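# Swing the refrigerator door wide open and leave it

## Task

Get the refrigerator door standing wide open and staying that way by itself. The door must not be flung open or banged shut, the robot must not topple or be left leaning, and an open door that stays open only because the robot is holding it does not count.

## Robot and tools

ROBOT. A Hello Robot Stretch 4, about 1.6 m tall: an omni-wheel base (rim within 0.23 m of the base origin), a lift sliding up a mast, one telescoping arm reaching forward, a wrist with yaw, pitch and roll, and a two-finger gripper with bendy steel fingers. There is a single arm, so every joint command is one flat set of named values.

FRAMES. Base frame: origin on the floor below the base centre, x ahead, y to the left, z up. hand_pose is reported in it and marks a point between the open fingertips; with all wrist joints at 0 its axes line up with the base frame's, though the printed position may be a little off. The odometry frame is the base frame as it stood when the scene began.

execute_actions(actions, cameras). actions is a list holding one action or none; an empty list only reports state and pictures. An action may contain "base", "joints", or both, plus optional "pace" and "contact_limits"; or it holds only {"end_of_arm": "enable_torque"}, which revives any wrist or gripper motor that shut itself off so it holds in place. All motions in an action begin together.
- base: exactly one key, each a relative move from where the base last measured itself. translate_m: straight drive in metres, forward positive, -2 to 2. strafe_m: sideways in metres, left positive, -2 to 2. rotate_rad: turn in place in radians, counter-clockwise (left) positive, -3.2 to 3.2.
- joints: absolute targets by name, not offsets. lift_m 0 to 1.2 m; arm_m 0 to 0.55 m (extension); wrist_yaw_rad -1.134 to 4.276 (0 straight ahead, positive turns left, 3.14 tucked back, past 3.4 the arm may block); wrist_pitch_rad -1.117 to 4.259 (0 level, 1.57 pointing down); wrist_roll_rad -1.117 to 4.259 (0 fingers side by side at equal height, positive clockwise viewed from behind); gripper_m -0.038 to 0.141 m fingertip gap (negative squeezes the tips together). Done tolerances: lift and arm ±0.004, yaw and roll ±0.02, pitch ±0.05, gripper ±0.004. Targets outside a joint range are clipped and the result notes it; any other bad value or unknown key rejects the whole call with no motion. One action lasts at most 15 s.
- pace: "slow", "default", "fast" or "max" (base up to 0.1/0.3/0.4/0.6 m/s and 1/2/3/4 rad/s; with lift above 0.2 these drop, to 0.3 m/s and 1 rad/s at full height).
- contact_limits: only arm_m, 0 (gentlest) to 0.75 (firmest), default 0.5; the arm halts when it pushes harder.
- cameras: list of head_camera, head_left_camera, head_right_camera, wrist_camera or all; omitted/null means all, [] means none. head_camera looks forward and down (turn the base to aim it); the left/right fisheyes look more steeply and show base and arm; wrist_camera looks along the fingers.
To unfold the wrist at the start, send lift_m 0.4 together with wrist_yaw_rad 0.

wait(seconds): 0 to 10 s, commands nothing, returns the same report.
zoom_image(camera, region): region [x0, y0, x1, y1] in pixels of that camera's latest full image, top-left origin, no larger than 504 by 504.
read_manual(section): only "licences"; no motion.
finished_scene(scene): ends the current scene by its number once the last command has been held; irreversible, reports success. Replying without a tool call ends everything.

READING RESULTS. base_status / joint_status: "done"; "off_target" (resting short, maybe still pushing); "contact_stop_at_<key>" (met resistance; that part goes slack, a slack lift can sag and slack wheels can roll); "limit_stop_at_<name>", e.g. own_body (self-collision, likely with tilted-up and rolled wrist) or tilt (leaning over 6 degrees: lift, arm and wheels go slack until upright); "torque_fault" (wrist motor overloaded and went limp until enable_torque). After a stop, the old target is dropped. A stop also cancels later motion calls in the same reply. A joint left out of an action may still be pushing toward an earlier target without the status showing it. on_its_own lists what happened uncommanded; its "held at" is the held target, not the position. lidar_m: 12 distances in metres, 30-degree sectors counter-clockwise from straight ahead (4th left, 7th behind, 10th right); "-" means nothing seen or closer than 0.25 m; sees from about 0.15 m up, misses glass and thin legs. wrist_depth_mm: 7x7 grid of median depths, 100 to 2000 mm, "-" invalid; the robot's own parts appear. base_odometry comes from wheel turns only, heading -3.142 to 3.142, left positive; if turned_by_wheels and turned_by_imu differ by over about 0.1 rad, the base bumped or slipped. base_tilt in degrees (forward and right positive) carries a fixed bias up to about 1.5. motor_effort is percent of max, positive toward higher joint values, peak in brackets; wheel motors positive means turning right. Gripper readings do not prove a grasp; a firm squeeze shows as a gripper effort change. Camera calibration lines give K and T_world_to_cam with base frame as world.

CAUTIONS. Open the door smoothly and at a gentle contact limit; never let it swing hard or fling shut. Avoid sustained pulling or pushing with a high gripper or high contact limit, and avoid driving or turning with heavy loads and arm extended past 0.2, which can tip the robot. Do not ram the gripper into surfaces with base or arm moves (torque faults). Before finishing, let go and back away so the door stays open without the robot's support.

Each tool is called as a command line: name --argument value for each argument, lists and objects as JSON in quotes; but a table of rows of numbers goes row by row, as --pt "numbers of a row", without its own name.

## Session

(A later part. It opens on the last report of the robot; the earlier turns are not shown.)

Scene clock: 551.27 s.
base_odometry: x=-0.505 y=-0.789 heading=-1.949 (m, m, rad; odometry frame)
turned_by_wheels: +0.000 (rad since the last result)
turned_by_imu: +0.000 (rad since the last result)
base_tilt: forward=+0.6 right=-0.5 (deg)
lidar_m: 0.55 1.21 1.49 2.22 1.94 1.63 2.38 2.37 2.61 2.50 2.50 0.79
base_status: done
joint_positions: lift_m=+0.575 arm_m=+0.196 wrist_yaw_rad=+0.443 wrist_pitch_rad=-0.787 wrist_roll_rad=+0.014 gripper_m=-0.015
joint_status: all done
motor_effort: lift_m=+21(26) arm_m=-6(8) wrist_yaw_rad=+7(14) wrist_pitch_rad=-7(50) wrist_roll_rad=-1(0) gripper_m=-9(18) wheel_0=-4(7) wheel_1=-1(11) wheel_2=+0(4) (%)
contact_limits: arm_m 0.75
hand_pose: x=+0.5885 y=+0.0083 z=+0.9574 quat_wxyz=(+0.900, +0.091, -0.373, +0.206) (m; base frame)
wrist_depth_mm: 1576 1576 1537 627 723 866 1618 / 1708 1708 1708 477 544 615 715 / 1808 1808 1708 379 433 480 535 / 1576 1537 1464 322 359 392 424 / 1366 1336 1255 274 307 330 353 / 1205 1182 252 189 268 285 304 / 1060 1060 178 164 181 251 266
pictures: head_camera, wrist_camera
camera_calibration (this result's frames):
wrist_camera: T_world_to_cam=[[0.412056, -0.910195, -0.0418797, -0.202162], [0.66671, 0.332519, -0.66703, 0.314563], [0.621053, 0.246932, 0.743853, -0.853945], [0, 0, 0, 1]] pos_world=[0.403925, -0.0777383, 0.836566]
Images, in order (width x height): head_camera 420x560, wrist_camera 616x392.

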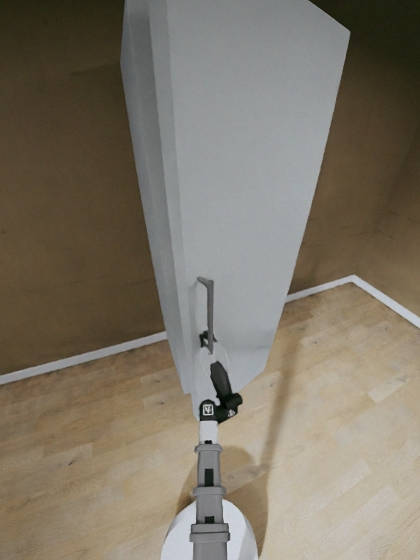

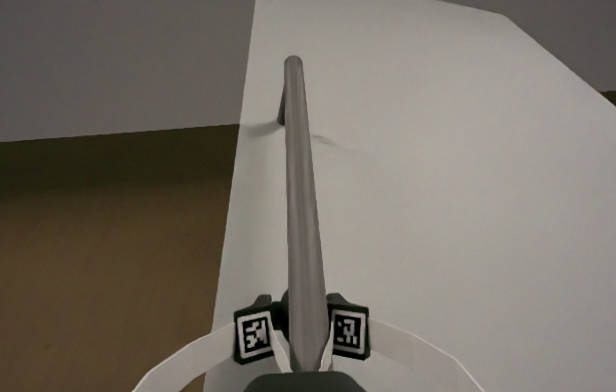

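execute_actions --actions '[{"base": {"strafe_m": -0.22}, "joints": {"arm_m": 0.072}, "contact_limits": {"arm_m": 0.75}}]' --cameras '["head_camera", "wrist_camera"]'

Scene clock: 572.00 s.
base_odometry: x=-0.709 y=-0.707 heading=-1.949 (m, m, rad; odometry frame)
turned_by_wheels: +0.000 (rad since the last result)
turned_by_imu: -0.012 (rad since the last result)
base_tilt: forward=+0.6 right=-0.5 (deg)
lidar_m: 0.40 0.45 1.56 2.43 1.85 1.79 2.32 2.29 2.51 2.31 2.29 1.77
base_status: done
joint_positions: lift_m=+0.575 arm_m=+0.073 wrist_yaw_rad=+0.446 wrist_pitch_rad=-0.789 wrist_roll_rad=+0.014 gripper_m=-0.015
joint_status: all done
motor_effort: lift_m=+18(21) arm_m=-5(16) wrist_yaw_rad=-2(42) wrist_pitch_rad=-1(25) wrist_roll_rad=-1(1) gripper_m=-10(16) wheel_0=+0(15) wheel_1=-2(18) wheel_2=-1(4) (%)
contact_limits: arm_m 0.75
hand_pose: x=+0.4649 y=+0.0088 z=+0.9580 quat_wxyz=(+0.900, +0.091, -0.373, +0.207) (m; base frame)
wrist_depth_mm: 1537 1537 591 707 1576 1618 1661 / 1708 1708 407 508 917 1808 1863 / 1921 1921 330 410 640 1921 1983 / 1863 1863 276 342 492 809 1708 / 1576 1537 242 272 397 580 1430 / 1430 229 208 186 332 452 1255 / 1255 184 181 153 175 375 530
pictures: head_camera, wrist_camera
camera_calibration (this result's frames):
wrist_camera: T_world_to_cam=[[0.414751, -0.90897, -0.0418925, -0.152012], [0.666895, 0.334972, -0.665616, 0.39578], [0.619058, 0.248127, 0.745118, -0.778036], [0, 0, 0, 1]] pos_world=[0.280753, -0.0776977, 0.836797]
Images, in order (width x height): head_camera 420x560, wrist_camera 616x392.

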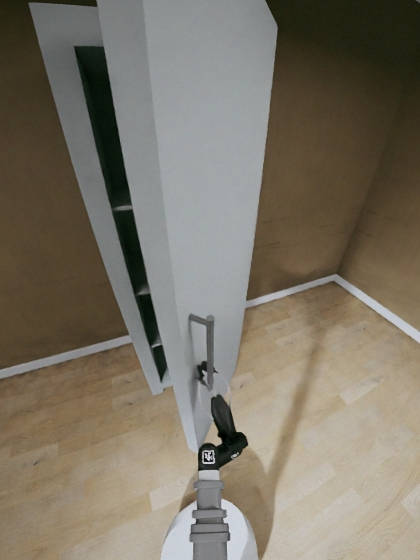

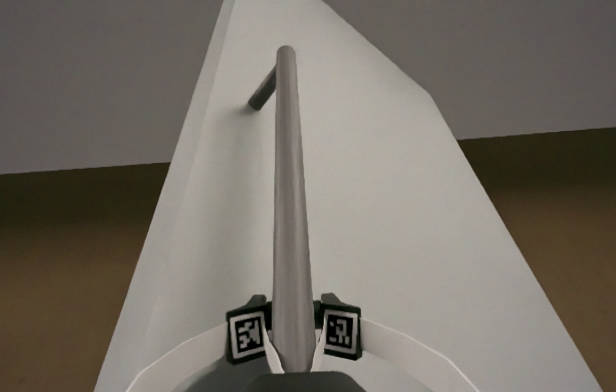

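execute_actions --actions '[{"base": {"strafe_m": -0.34}, "joints": {"arm_m": 0.056}, "contact_limits": {"arm_m": 0.75}}]' --cameras '["head_camera", "wrist_camera"]'

Scene clock: 590.93 s.
base_odometry: x=-1.025 y=-0.582 heading=-1.949 (m, m, rad; odometry frame)
turned_by_wheels: +0.000 (rad since the last result)
turned_by_imu: +0.000 (rad since the last result)
base_tilt: forward=+0.6 right=-0.4 (deg)
lidar_m: 0.34 0.36 1.70 2.66 2.04 2.17 2.20 2.15 2.41 1.99 1.97 1.91
base_status: done
joint_positions: lift_m=+0.575 arm_m=+0.056 wrist_yaw_rad=+0.445 wrist_pitch_rad=-0.789 wrist_roll_rad=+0.015 gripper_m=-0.015
joint_status: all done
motor_effort: lift_m=+18(18) arm_m=+0(10) wrist_yaw_rad=+0(27) wrist_pitch_rad=-1(33) wrist_roll_rad=-2(6) gripper_m=-8(11) wheel_0=-1(17) wheel_1=+1(11) wheel_2=+1(4) (%)
contact_limits: arm_m 0.75
hand_pose: x=+0.4480 y=+0.0087 z=+0.9580 quat_wxyz=(+0.900, +0.091, -0.373, +0.207) (m; base frame)
wrist_depth_mm: 1537 1537 433 1537 1618 1618 1661 / 1708 1661 336 1661 1808 1808 1863 / 1921 271 294 809 1983 - - / - 216 267 397 1921 1983 1921 / 1756 185 244 349 1708 1661 1618 / 174 164 200 186 1464 1464 1464 / 151 143 179 160 179 1308 1308
pictures: head_camera, wrist_camera
camera_calibration (this result's frames):
wrist_camera: T_world_to_cam=[[0.41435, -0.909144, -0.0420911, -0.144728], [0.666825, 0.334736, -0.665805, 0.407288], [0.619402, 0.247809, 0.744937, -0.767467], [0, 0, 0, 1]] pos_world=[0.263749, -0.0777272, 0.836798]
Images, in order (width x height): head_camera 420x560, wrist_camera 616x392.

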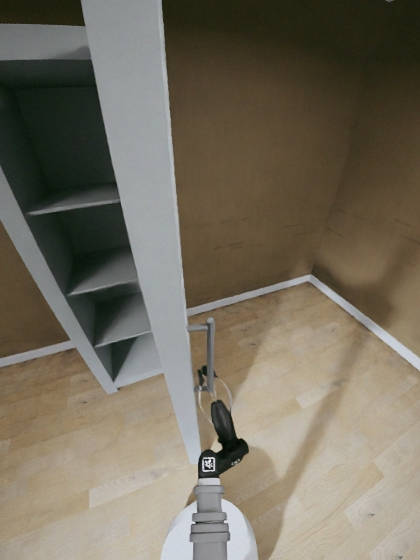

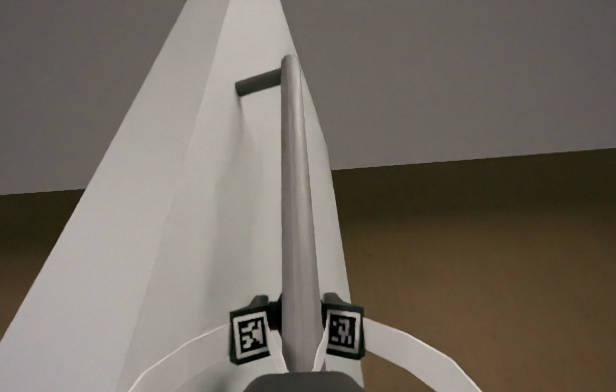

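execute_actions --actions '[{"base": {"strafe_m": -0.14}, "joints": {"arm_m": 0.092, "wrist_yaw_rad": 0.545}, "contact_limits": {"arm_m": 0.75}}]' --cameras '["head_camera", "wrist_camera"]'

Scene clock: 601.23 s.
base_odometry: x=-1.155 y=-0.530 heading=-1.948 (m, m, rad; odometry frame)
turned_by_wheels: +0.001 (rad since the last result)
turned_by_imu: +0.002 (rad since the last result)
base_tilt: forward=+0.6 right=-0.4 (deg)
lidar_m: 0.37 0.37 1.15 2.74 2.17 2.35 2.15 2.10 2.31 1.84 1.84 1.96
base_status: done
joint_positions: lift_m=+0.575 arm_m=+0.092 wrist_yaw_rad=+0.556 wrist_pitch_rad=-0.773 wrist_roll_rad=+0.015 gripper_m=-0.015
joint_status: all done
on_its_own: wrist_yaw_rad is at rest, and its effort (-30) is outside its rest range (-13 to +13); wrist_pitch_rad is at rest, and its effort (-46) is outside its rest range (-23 to +23)
motor_effort: lift_m=+17(18) arm_m=-1(11) wrist_yaw_rad=-30(36) wrist_pitch_rad=-46(47) wrist_roll_rad=-2(3) gripper_m=-16(19) wheel_0=+6(19) wheel_1=-3(11) wheel_2=+14(14) (%)
contact_limits: arm_m 0.75
hand_pose: x=+0.4846 y=+0.0347 z=+0.9549 quat_wxyz=(+0.890, +0.110, -0.361, +0.257) (m; base frame)
wrist_depth_mm: 1537 1537 418 1576 1618 1618 1661 / 1708 340 338 1708 1808 1863 1863 / 1921 254 307 1078 - 1983 1921 / - 211 283 820 1808 1756 1661 / 200 185 262 668 1661 1576 1464 / 168 165 212 191 1464 1397 1336 / 148 144 179 167 178 1255 1229
pictures: head_camera, wrist_camera
camera_calibration (this result's frames):
wrist_camera: T_world_to_cam=[[0.511569, -0.858221, -0.041895, -0.185509], [0.61704, 0.400863, -0.677178, 0.404799], [0.597962, 0.320572, 0.734626, -0.776622], [0, 0, 0, 1]] pos_world=[0.309514, -0.0725135, 0.836876]
Images, in order (width x height): head_camera 420x560, wrist_camera 616x392.

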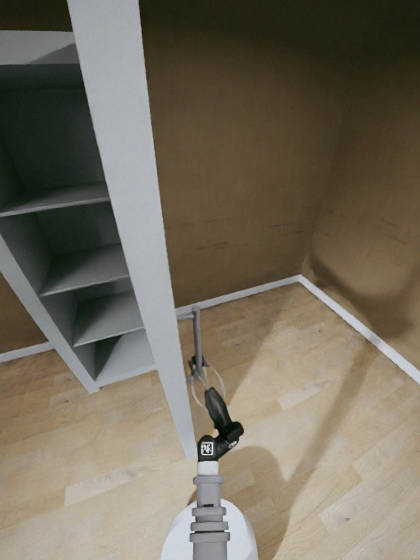

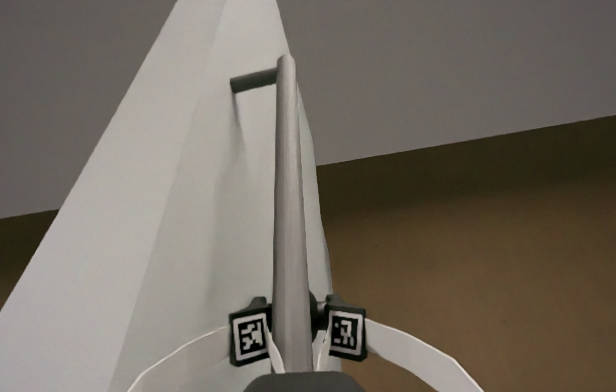

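execute_actions --actions '[{"base": {"strafe_m": -0.115}, "joints": {"arm_m": 0.183, "wrist_yaw_rad": 0.645}, "contact_limits": {"arm_m": 0.75}}]' --cameras '["head_camera", "wrist_camera"]'

Scene clock: 609.73 s.
base_odometry: x=-1.262 y=-0.487 heading=-1.948 (m, m, rad; odometry frame)
turned_by_wheels: -0.001 (rad since the last result)
turned_by_imu: +0.130 (rad since the last result)
base_tilt: forward=+0.0 right=-0.2 (deg)
lidar_m: 0.43 0.43 1.93 2.95 2.22 2.37 2.07 2.07 2.04 1.77 1.79 1.88
base_status: done
joint_positions: lift_m=+0.575 arm_m=+0.180 wrist_yaw_rad=+0.642 wrist_pitch_rad=-0.807 wrist_roll_rad=+0.016 gripper_m=-0.015
joint_status: all done
on_its_own: wrist_pitch_rad is at rest, and its effort (+50) is outside its rest range (-23 to +23)
motor_effort: lift_m=+19(19) arm_m=+16(21) wrist_yaw_rad=+9(34) wrist_pitch_rad=+50(73) wrist_roll_rad=-6(17) gripper_m=-7(16) wheel_0=+1(19) wheel_1=+8(11) wheel_2=-16(21) (%)
contact_limits: arm_m 0.75
hand_pose: x=+0.5634 y=+0.0495 z=+0.9614 quat_wxyz=(+0.872, +0.131, -0.370, +0.293) (m; base frame)
wrist_depth_mm: 1537 1499 427 1537 1576 1618 1618 / 1708 297 345 976 1756 1808 1756 / 1863 227 296 707 1921 1863 1661 / 208 191 260 559 1863 1618 1464 / 163 174 231 459 1537 1430 1336 / 138 163 187 190 1336 1308 1205 / 124 145 170 138 170 1182 1098
pictures: head_camera, wrist_camera
camera_calibration (this result's frames):
wrist_camera: T_world_to_cam=[[0.585322, -0.809629, -0.0435773, -0.255138], [0.597085, 0.466777, -0.652387, 0.338854], [0.548533, 0.355837, 0.756632, -0.828277], [0, 0, 0, 1]] pos_world=[0.401351, -0.0700046, 0.836646]
Images, in order (width x height): head_camera 420x560, wrist_camera 616x392.

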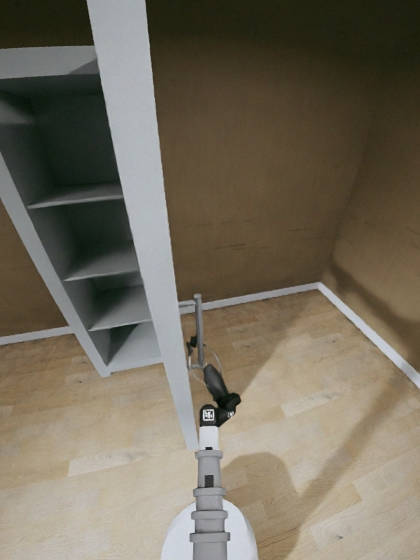

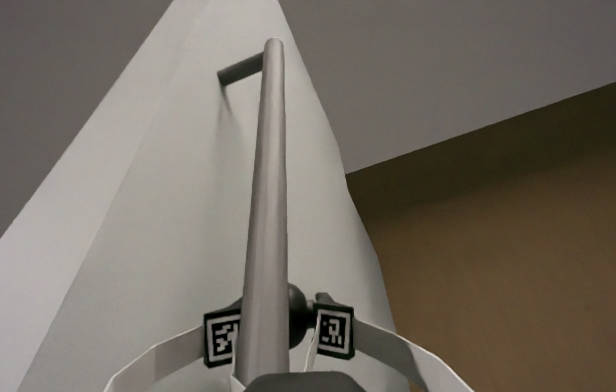

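execute_actions --actions '[{"joints": {"arm_m": 0.16, "gripper_m": 0.05}, "contact_limits": {"arm_m": 0.75}}]' --cameras '["head_camera", "wrist_camera"]'

Scene clock: 621.40 s.
base_odometry: x=-1.262 y=-0.488 heading=-1.948 (m, m, rad; odometry frame)
turned_by_wheels: +0.000 (rad since the last result)
turned_by_imu: -0.001 (rad since the last result)
base_tilt: forward=+0.6 right=-0.5 (deg)
lidar_m: 0.42 0.41 1.95 2.94 2.23 2.36 2.09 2.05 2.04 1.78 1.79 1.86
base_status: not commanded
joint_positions: lift_m=+0.575 arm_m=+0.161 wrist_yaw_rad=+0.642 wrist_pitch_rad=-0.793 wrist_roll_rad=+0.015 gripper_m=+0.050
joint_status: all done
motor_effort: lift_m=+19(19) arm_m=-3(14) wrist_yaw_rad=+9(12) wrist_pitch_rad=+10(53) wrist_roll_rad=-4(6) gripper_m=+2(5) wheel_0=-2(2) wheel_1=+2(8) wheel_2=-5(17) (%)
contact_limits: arm_m 0.75
hand_pose: x=+0.5460 y=+0.0513 z=+0.9586 quat_wxyz=(+0.874, +0.129, -0.364, +0.294) (m; base frame)
wrist_depth_mm: 1537 1464 415 1537 1618 1618 1618 / 1661 301 347 904 1808 1808 1808 / 1808 233 293 683 1983 1808 1661 / 229 198 264 539 1756 1618 1464 / 177 179 236 449 1537 1430 1308 / 147 167 193 351 1308 1308 1205 / 132 148 168 143 517 1182 1118
pictures: head_camera, wrist_camera
camera_calibration (this result's frames):
wrist_camera: T_world_to_cam=[[0.584672, -0.810146, -0.0426908, -0.244088], [0.590016, 0.460745, -0.66302, 0.36088], [0.556812, 0.362461, 0.747383, -0.813298], [0, 0, 0, 1]] pos_world=[0.382641, -0.0692315, 0.836696]
Images, in order (width x height): head_camera 420x560, wrist_camera 616x392.

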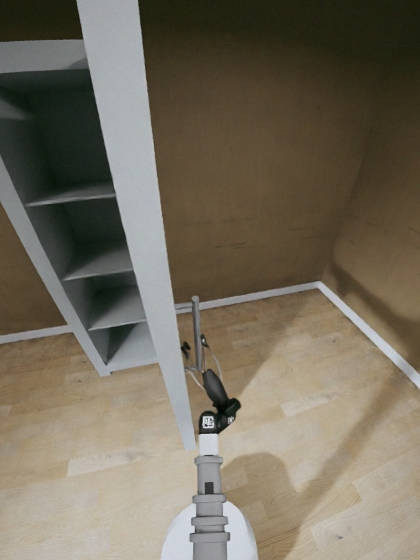

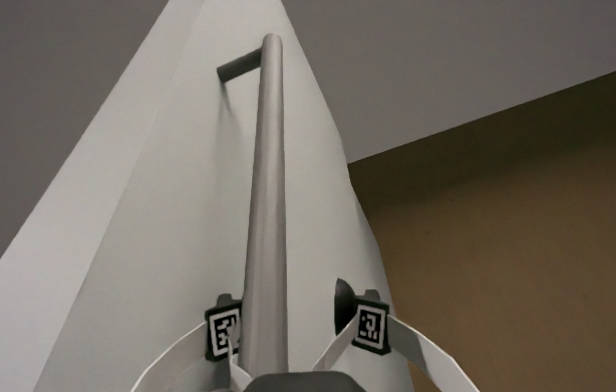

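execute_actions --actions '[{"base": {"strafe_m": -0.055}, "joints": {"arm_m": 0.03}}]' --cameras '["head_camera", "head_left_camera", "wrist_camera"]'

Scene clock: 628.53 s.
base_odometry: x=-1.313 y=-0.468 heading=-1.948 (m, m, rad; odometry frame)
turned_by_wheels: +0.000 (rad since the last result)
turned_by_imu: +0.000 (rad since the last result)
base_tilt: forward=+0.6 right=-0.6 (deg)
lidar_m: 0.47 0.43 1.93 2.98 2.26 2.33 2.07 2.05 1.98 1.71 1.72 1.89
base_status: done
joint_positions: lift_m=+0.575 arm_m=+0.031 wrist_yaw_rad=+0.645 wrist_pitch_rad=-0.789 wrist_roll_rad=+0.015 gripper_m=+0.050
joint_status: all done
motor_effort: lift_m=+19(19) arm_m=-6(8) wrist_yaw_rad=+0(9) wrist_pitch_rad=-2(9) wrist_roll_rad=-3(4) gripper_m=-1(3) wheel_0=+0(8) wheel_1=+0(9) wheel_2=+0(4) (%)
hand_pose: x=+0.4171 y=+0.0524 z=+0.9578 quat_wxyz=(+0.875, +0.128, -0.362, +0.295) (m; base frame)
wrist_depth_mm: 1537 1576 1499 1576 1618 1618 1618 / 1708 1756 647 1708 1756 1808 1808 / 1863 1921 504 842 1983 1983 1808 / - - 418 683 1983 1808 1576 / - - 362 504 1661 1576 1464 / - - 220 392 931 1430 1336 / - 1863 264 167 634 1281 1229
pictures: head_camera, head_left_camera, wrist_camera
camera_calibration (this result's frames):
wrist_camera: T_world_to_cam=[[0.586487, -0.808858, -0.0422173, -0.169145], [0.586978, 0.460366, -0.665973, 0.440027], [0.558113, 0.365804, 0.74478, -0.739536], [0, 0, 0, 1]] pos_world=[0.25366, -0.0688622, 0.836697]
Images, in order (width x height): head_camera 420x560, head_left_camera 420x672, wrist_camera 616x392.

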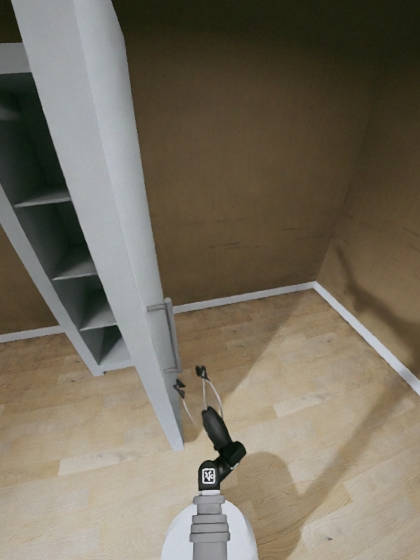

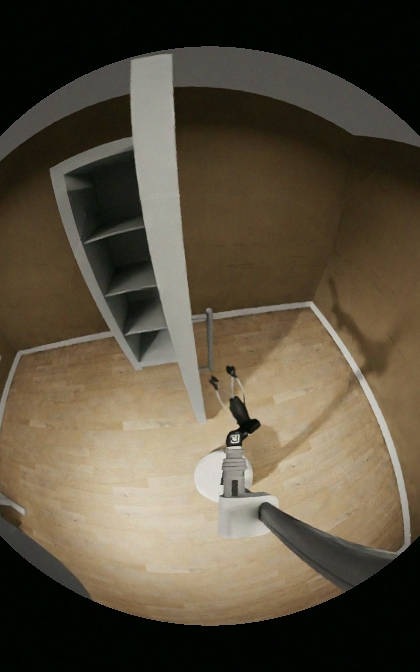

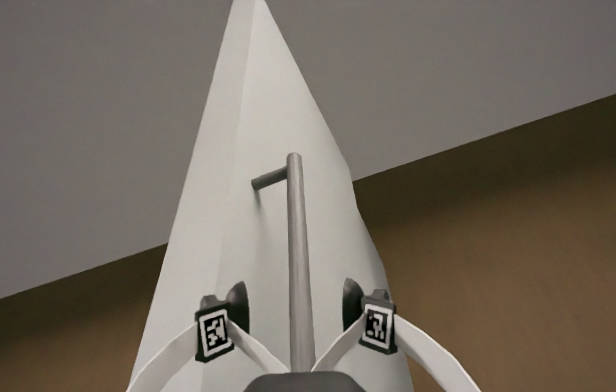

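wait --seconds 3

Scene clock: 632.53 s.
base_odometry: x=-1.313 y=-0.468 heading=-1.948 (m, m, rad; odometry frame)
turned_by_wheels: +0.000 (rad since the last result)
turned_by_imu: +0.000 (rad since the last result)
base_tilt: forward=+0.6 right=-0.5 (deg)
lidar_m: 0.47 0.43 1.95 2.99 2.26 2.33 2.07 2.05 2.00 1.73 1.71 1.89
base_status: done
joint_positions: lift_m=+0.575 arm_m=+0.031 wrist_yaw_rad=+0.645 wrist_pitch_rad=-0.789 wrist_roll_rad=+0.015 gripper_m=+0.050
joint_status: all done
motor_effort: lift_m=+19(19) arm_m=-6(8) wrist_yaw_rad=+0(9) wrist_pitch_rad=-2(9) wrist_roll_rad=-2(4) gripper_m=+0(3) wheel_0=+0(8) wheel_1=+0(9) wheel_2=-1(4) (%)
hand_pose: x=+0.4171 y=+0.0524 z=+0.9578 quat_wxyz=(+0.875, +0.128, -0.362, +0.295) (m; base frame)
wrist_depth_mm: 1537 1576 1499 1537 1618 1618 1661 / 1708 1708 647 1661 1756 1808 1863 / 1863 1983 508 854 1983 1983 1808 / - - 421 683 1983 1808 1618 / - - 364 574 1708 1618 1464 / - - 220 392 946 1430 1336 / - 1863 264 167 634 1281 1229
wait: 3.00 s; at rest from the start
pictures: head_camera, head_left_camera, head_right_camera, wrist_camera
camera_calibration (this result's frames):
wrist_camera: T_world_to_cam=[[0.586487, -0.808858, -0.0422173, -0.169145], [0.586978, 0.460366, -0.665973, 0.440027], [0.558113, 0.365804, 0.74478, -0.739536], [0, 0, 0, 1]] pos_world=[0.25366, -0.0688622, 0.836697]
Images, in order (width x height): head_camera 420x560, head_left_camera 420x672, head_right_camera 420x672, wrist_camera 616x392.

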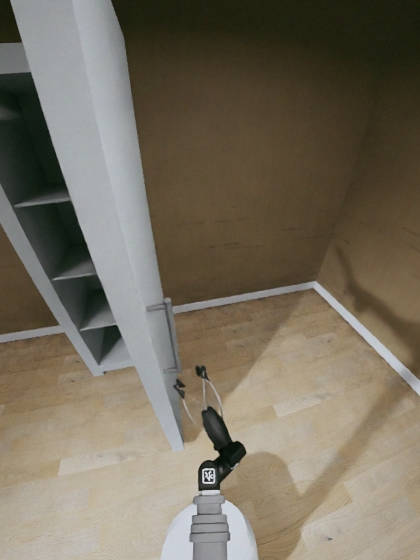

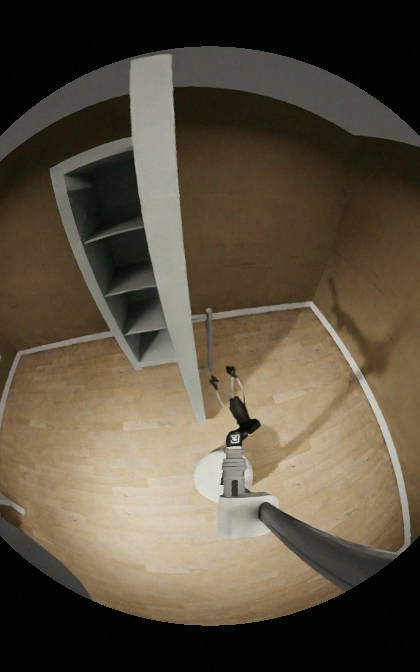

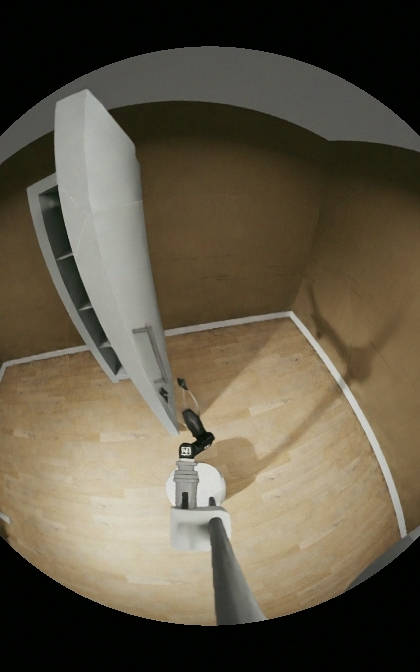

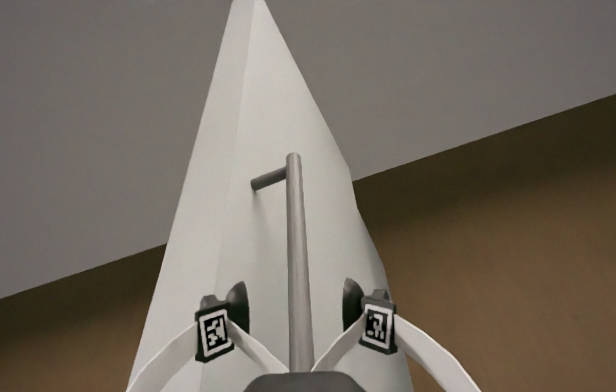

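The door stays open near its stop and the gripper is clear of it.

finished_scene --scene 1

The scene is finished: the task was done.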